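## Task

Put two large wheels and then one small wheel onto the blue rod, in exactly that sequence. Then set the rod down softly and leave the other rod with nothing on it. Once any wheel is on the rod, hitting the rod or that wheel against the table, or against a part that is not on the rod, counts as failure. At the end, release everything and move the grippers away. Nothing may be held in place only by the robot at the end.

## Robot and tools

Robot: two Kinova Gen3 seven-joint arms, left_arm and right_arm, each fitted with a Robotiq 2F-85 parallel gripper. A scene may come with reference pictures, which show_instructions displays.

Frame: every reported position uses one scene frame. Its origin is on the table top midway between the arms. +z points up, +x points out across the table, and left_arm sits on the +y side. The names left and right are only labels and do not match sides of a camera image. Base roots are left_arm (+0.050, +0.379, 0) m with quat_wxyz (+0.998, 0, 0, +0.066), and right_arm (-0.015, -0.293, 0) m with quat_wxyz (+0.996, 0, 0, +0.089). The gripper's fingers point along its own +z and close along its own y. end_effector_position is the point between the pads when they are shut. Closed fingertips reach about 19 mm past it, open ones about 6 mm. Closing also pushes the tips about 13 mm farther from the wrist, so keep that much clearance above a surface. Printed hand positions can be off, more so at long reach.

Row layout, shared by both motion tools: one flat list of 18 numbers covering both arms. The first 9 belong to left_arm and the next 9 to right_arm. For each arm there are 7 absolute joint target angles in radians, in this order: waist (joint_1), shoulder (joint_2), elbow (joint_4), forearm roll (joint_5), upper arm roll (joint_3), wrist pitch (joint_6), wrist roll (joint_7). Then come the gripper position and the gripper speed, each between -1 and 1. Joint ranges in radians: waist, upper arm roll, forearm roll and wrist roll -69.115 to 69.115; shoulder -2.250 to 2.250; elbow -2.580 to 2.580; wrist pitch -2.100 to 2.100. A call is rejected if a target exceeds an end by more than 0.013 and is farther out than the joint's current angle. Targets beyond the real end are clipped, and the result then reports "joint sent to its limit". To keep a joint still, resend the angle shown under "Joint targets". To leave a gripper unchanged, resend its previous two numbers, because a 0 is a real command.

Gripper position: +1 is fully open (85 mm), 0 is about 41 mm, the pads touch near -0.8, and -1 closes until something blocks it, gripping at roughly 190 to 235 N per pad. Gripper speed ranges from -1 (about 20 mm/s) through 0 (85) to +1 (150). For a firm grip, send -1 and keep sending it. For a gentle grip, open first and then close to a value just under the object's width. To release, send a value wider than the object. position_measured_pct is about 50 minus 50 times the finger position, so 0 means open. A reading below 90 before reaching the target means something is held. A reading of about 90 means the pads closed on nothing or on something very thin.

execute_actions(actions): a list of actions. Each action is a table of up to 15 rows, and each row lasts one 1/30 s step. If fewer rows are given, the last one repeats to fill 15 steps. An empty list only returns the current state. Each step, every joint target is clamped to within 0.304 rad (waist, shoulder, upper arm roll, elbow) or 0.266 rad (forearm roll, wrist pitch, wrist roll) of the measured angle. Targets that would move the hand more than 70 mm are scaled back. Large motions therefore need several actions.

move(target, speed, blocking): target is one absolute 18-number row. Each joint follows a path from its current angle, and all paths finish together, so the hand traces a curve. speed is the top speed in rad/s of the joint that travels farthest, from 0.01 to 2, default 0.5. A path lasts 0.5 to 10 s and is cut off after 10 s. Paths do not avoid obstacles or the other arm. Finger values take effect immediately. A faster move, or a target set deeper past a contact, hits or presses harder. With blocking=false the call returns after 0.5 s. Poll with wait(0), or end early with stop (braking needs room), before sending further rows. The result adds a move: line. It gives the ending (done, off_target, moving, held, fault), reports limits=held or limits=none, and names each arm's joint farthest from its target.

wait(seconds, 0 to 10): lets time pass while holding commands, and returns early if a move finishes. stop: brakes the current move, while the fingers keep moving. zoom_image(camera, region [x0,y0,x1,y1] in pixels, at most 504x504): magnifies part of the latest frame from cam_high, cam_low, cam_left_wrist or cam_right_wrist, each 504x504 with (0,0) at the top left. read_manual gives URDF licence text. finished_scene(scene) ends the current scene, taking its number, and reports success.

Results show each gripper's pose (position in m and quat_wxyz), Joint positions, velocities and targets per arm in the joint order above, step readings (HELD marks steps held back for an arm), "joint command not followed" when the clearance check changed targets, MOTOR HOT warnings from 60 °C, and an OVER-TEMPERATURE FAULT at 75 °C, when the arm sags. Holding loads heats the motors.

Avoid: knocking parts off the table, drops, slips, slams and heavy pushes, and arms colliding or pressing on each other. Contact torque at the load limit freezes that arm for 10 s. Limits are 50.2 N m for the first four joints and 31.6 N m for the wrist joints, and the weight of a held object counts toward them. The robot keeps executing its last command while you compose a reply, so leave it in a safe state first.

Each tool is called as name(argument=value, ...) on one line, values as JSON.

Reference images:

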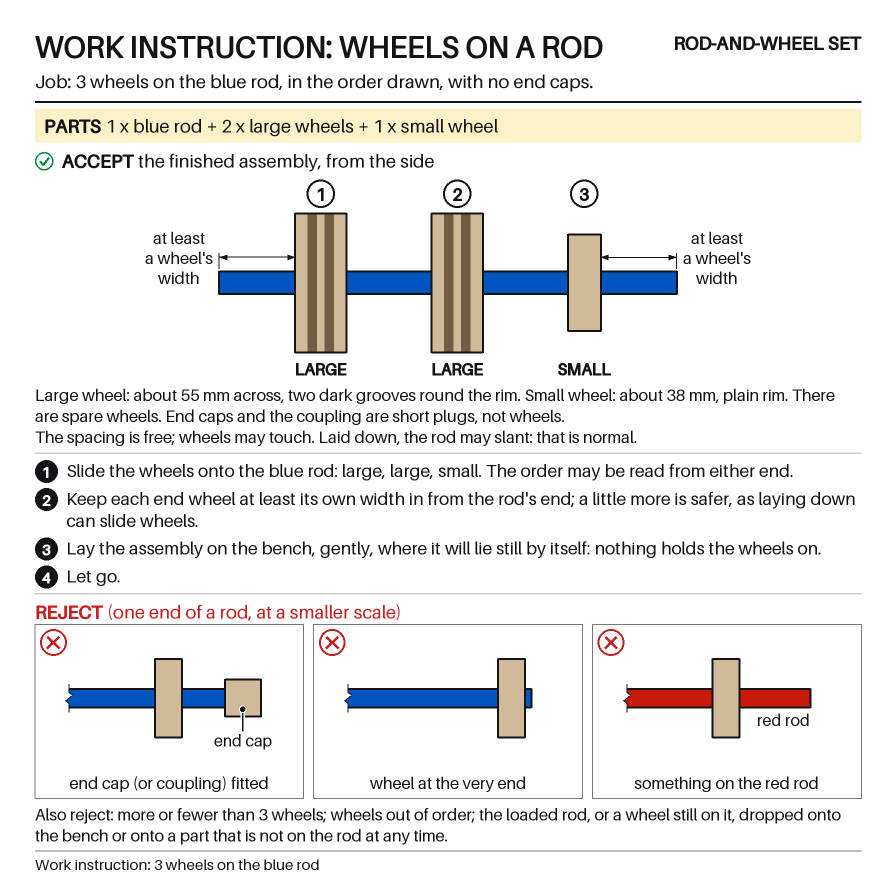

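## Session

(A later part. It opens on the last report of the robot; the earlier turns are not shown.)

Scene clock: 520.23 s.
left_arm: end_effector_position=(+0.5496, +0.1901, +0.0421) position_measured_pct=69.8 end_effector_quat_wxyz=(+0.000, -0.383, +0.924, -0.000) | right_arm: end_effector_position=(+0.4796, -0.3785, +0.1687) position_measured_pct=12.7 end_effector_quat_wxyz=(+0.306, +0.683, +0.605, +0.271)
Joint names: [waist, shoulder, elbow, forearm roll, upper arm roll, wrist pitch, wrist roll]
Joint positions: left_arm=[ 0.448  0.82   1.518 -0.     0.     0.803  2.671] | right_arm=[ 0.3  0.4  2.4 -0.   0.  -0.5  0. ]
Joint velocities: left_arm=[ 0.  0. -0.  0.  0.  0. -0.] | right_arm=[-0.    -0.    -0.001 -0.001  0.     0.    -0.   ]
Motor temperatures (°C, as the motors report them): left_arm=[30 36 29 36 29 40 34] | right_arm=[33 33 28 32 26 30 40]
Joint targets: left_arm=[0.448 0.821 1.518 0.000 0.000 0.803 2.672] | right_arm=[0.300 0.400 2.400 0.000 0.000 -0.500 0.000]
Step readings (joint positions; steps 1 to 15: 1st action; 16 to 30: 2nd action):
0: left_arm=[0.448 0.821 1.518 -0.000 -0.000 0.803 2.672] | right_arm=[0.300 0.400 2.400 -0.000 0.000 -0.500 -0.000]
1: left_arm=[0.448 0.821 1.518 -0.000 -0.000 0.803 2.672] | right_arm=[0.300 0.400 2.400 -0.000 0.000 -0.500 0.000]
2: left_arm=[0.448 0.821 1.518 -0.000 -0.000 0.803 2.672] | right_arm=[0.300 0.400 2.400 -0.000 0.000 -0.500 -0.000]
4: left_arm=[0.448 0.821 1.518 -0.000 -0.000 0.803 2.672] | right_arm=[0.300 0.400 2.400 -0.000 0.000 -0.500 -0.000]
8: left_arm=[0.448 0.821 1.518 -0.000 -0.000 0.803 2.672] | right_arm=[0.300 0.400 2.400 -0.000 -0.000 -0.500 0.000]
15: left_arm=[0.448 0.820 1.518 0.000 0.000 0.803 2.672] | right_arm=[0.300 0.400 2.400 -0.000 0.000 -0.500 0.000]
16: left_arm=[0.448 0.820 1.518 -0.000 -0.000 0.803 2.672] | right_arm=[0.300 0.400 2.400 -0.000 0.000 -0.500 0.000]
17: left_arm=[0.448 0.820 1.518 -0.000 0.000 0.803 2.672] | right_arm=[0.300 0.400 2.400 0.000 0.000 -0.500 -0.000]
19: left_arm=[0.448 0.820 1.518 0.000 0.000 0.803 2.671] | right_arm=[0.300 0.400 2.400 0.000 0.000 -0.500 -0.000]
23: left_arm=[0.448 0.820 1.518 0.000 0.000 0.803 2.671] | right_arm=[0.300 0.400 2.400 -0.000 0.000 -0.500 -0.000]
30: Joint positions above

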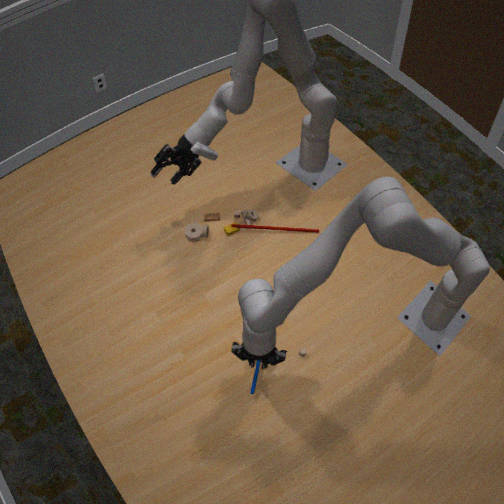

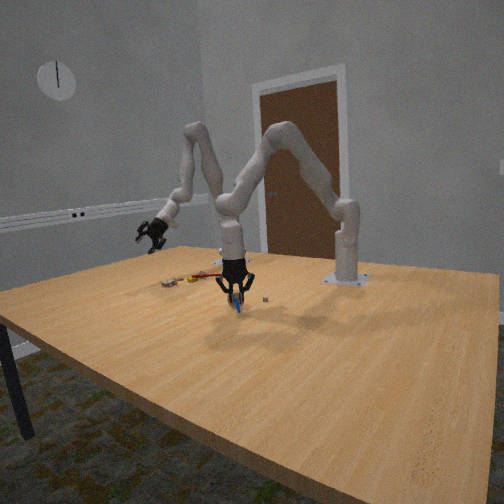

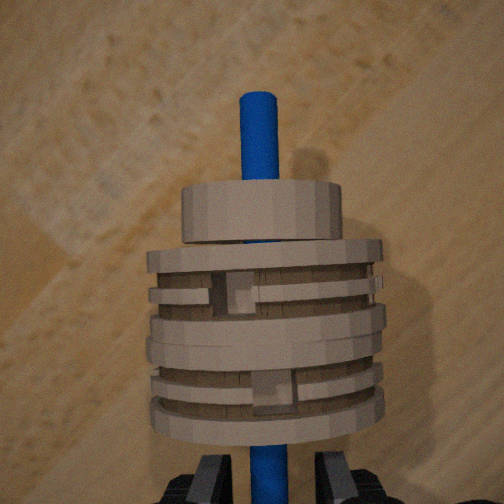

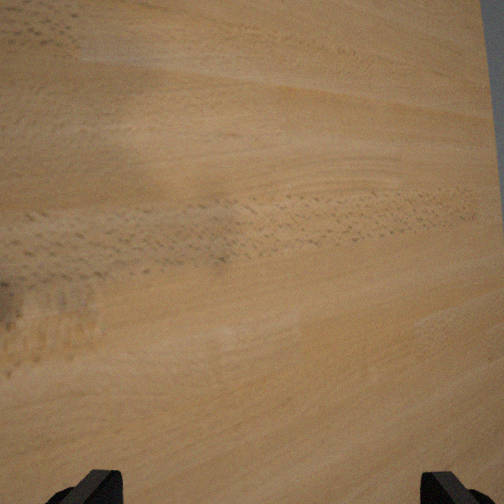

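Released and stable. Lift straight up.

move(target=[0.4477,0.7314,1.4752,0,0,0.9350,2.6715,-0.4,-1,0.3,0.4,2.4,0,0,-0.5,0,0.75,0], speed=0.2)

move(target=[-0.2,0.3,1.3,0,0,1.5416,2.6715,0.5,0,0.3,0.4,2.4,0,0,-0.5,0,0.75,0], speed=1.0)

zoom_image(camera="cam_high", region=[180, 280, 360, 440])

Scene clock: 523.50 s.
left_arm: end_effector_position=(+0.5496, +0.1901, +0.0999) position_measured_pct=69.8 end_effector_quat_wxyz=(-0.000, -0.383, +0.924, +0.000) | right_arm: end_effector_position=(+0.4796, -0.3785, +0.1688) position_measured_pct=12.7 end_effector_quat_wxyz=(+0.306, +0.683, +0.605, +0.271)
Joint names: [waist, shoulder, elbow, forearm roll, upper arm roll, wrist pitch, wrist roll]
Joint positions: left_arm=[0.448 0.732 1.475 0.    0.    0.935 2.671] | right_arm=[ 0.3  0.4  2.4 -0.   0.  -0.5  0. ]
Joint velocities: left_arm=[ 0.001 -0.001 -0.    -0.     0.     0.    -0.   ] | right_arm=[-0.    -0.    -0.001 -0.     0.    -0.     0.   ]
Motor temperatures (°C, as the motors report them): left_arm=[30 36 29 36 29 40 34] | right_arm=[33 33 28 32 26 30 40]
Joint targets: left_arm=[0.448 0.731 1.475 0.000 0.000 0.935 2.672] | right_arm=[0.300 0.400 2.400 0.000 0.000 -0.500 0.000]
move: done; limits=none; left_arm: farthest joint: the waist, 0.000 radians from its target (0.000 radians at the start); right_arm: farthest joint: the waist, 0.000 radians from its target (0.000 radians at the start)

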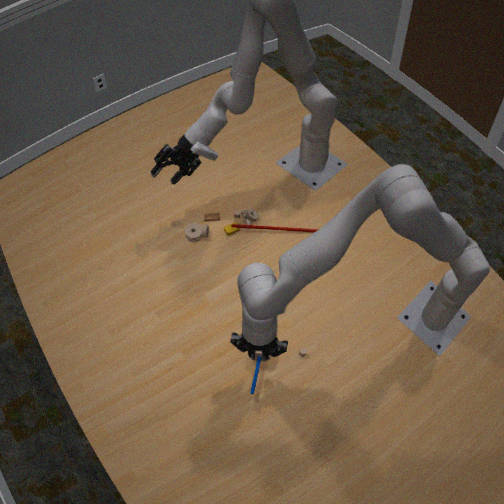

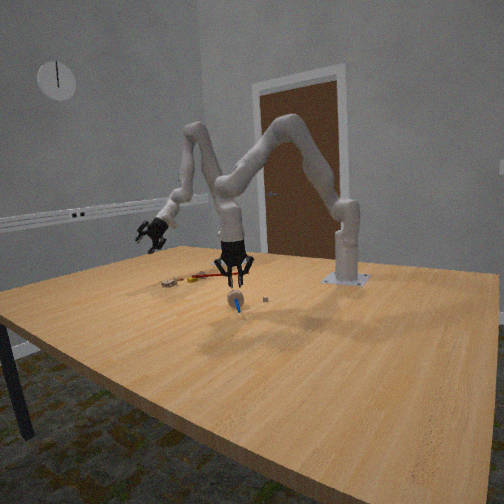

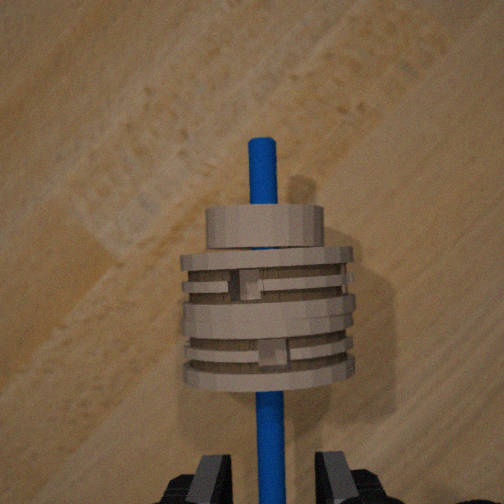

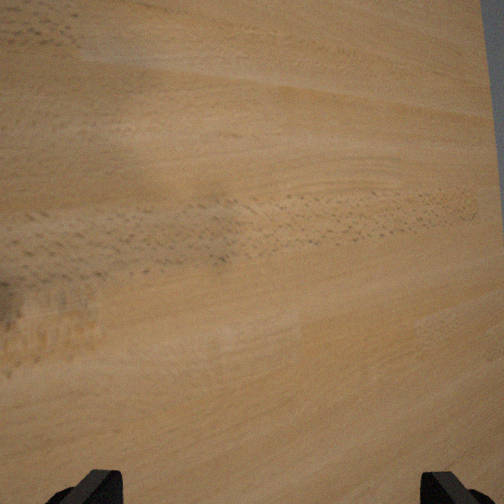

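Scene clock: 525.07 s.
left_arm: end_effector_position=(+0.4724, +0.4988, +0.3663) position_measured_pct=25.0 end_effector_quat_wxyz=(-0.000, -0.657, +0.754, +0.000) | right_arm: end_effector_position=(+0.4796, -0.3785, +0.1688) position_measured_pct=12.7 end_effector_quat_wxyz=(+0.306, +0.683, +0.605, +0.271)
Joint names: [waist, shoulder, elbow, forearm roll, upper arm roll, wrist pitch, wrist roll]
Joint positions: left_arm=[-0.2    0.3    1.3   -0.    -0.     1.542  2.671] | right_arm=[ 0.3  0.4  2.4 -0.   0.  -0.5 -0. ]
Joint velocities: left_arm=[-0.002 -0.001  0.    -0.001  0.     0.     0.   ] | right_arm=[-0.001  0.    -0.002  0.001  0.     0.     0.   ]
Motor temperatures (°C, as the motors report them): left_arm=[30 36 29 36 29 40 34] | right_arm=[33 33 28 32 26 30 40]
Joint targets: left_arm=[-0.200 0.300 1.300 0.000 0.000 1.542 2.672] | right_arm=[0.300 0.400 2.400 0.000 0.000 -0.500 0.000]
move: done; limits=none; left_arm: farthest joint: the waist, 0.000 radians from its target (0.648 radians at the start); right_arm: farthest joint: the waist, 0.000 radians from its target (0.000 radians at the start)

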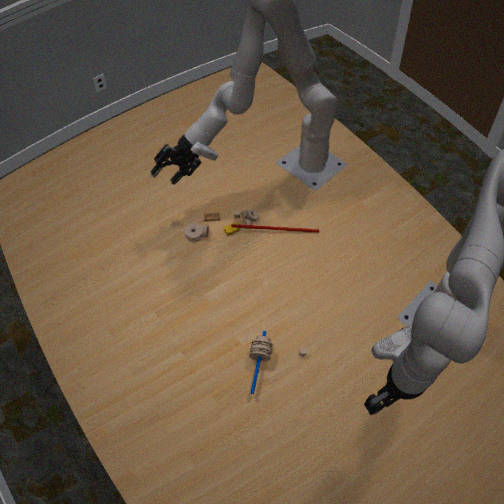

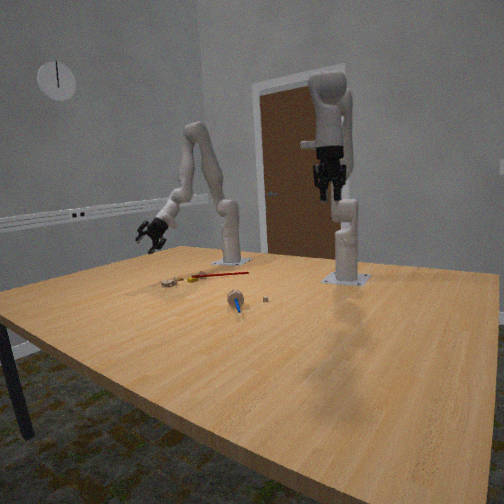

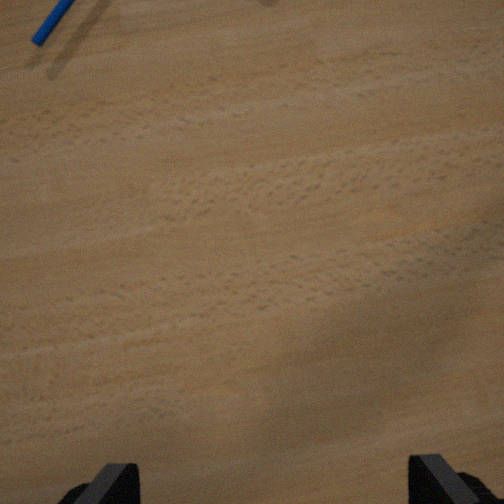

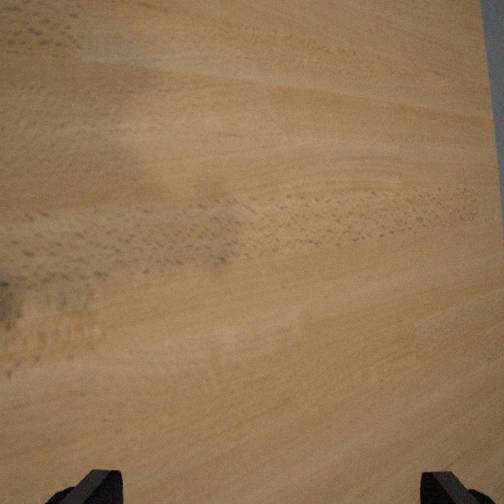

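Region (180, 280, 360, 440) of cam_high's 504x504 image, scaled by 2.800, with more detail than that image has.

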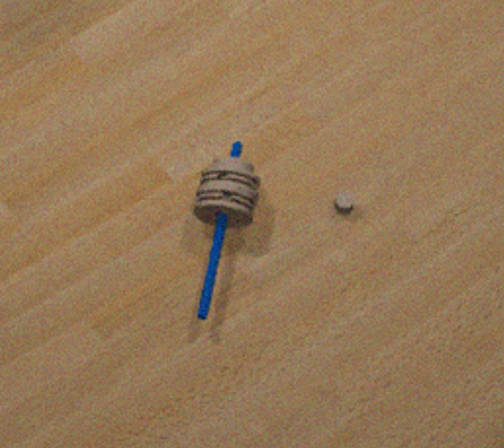

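finished_scene(scene=1)

The scene is finished: the task was done.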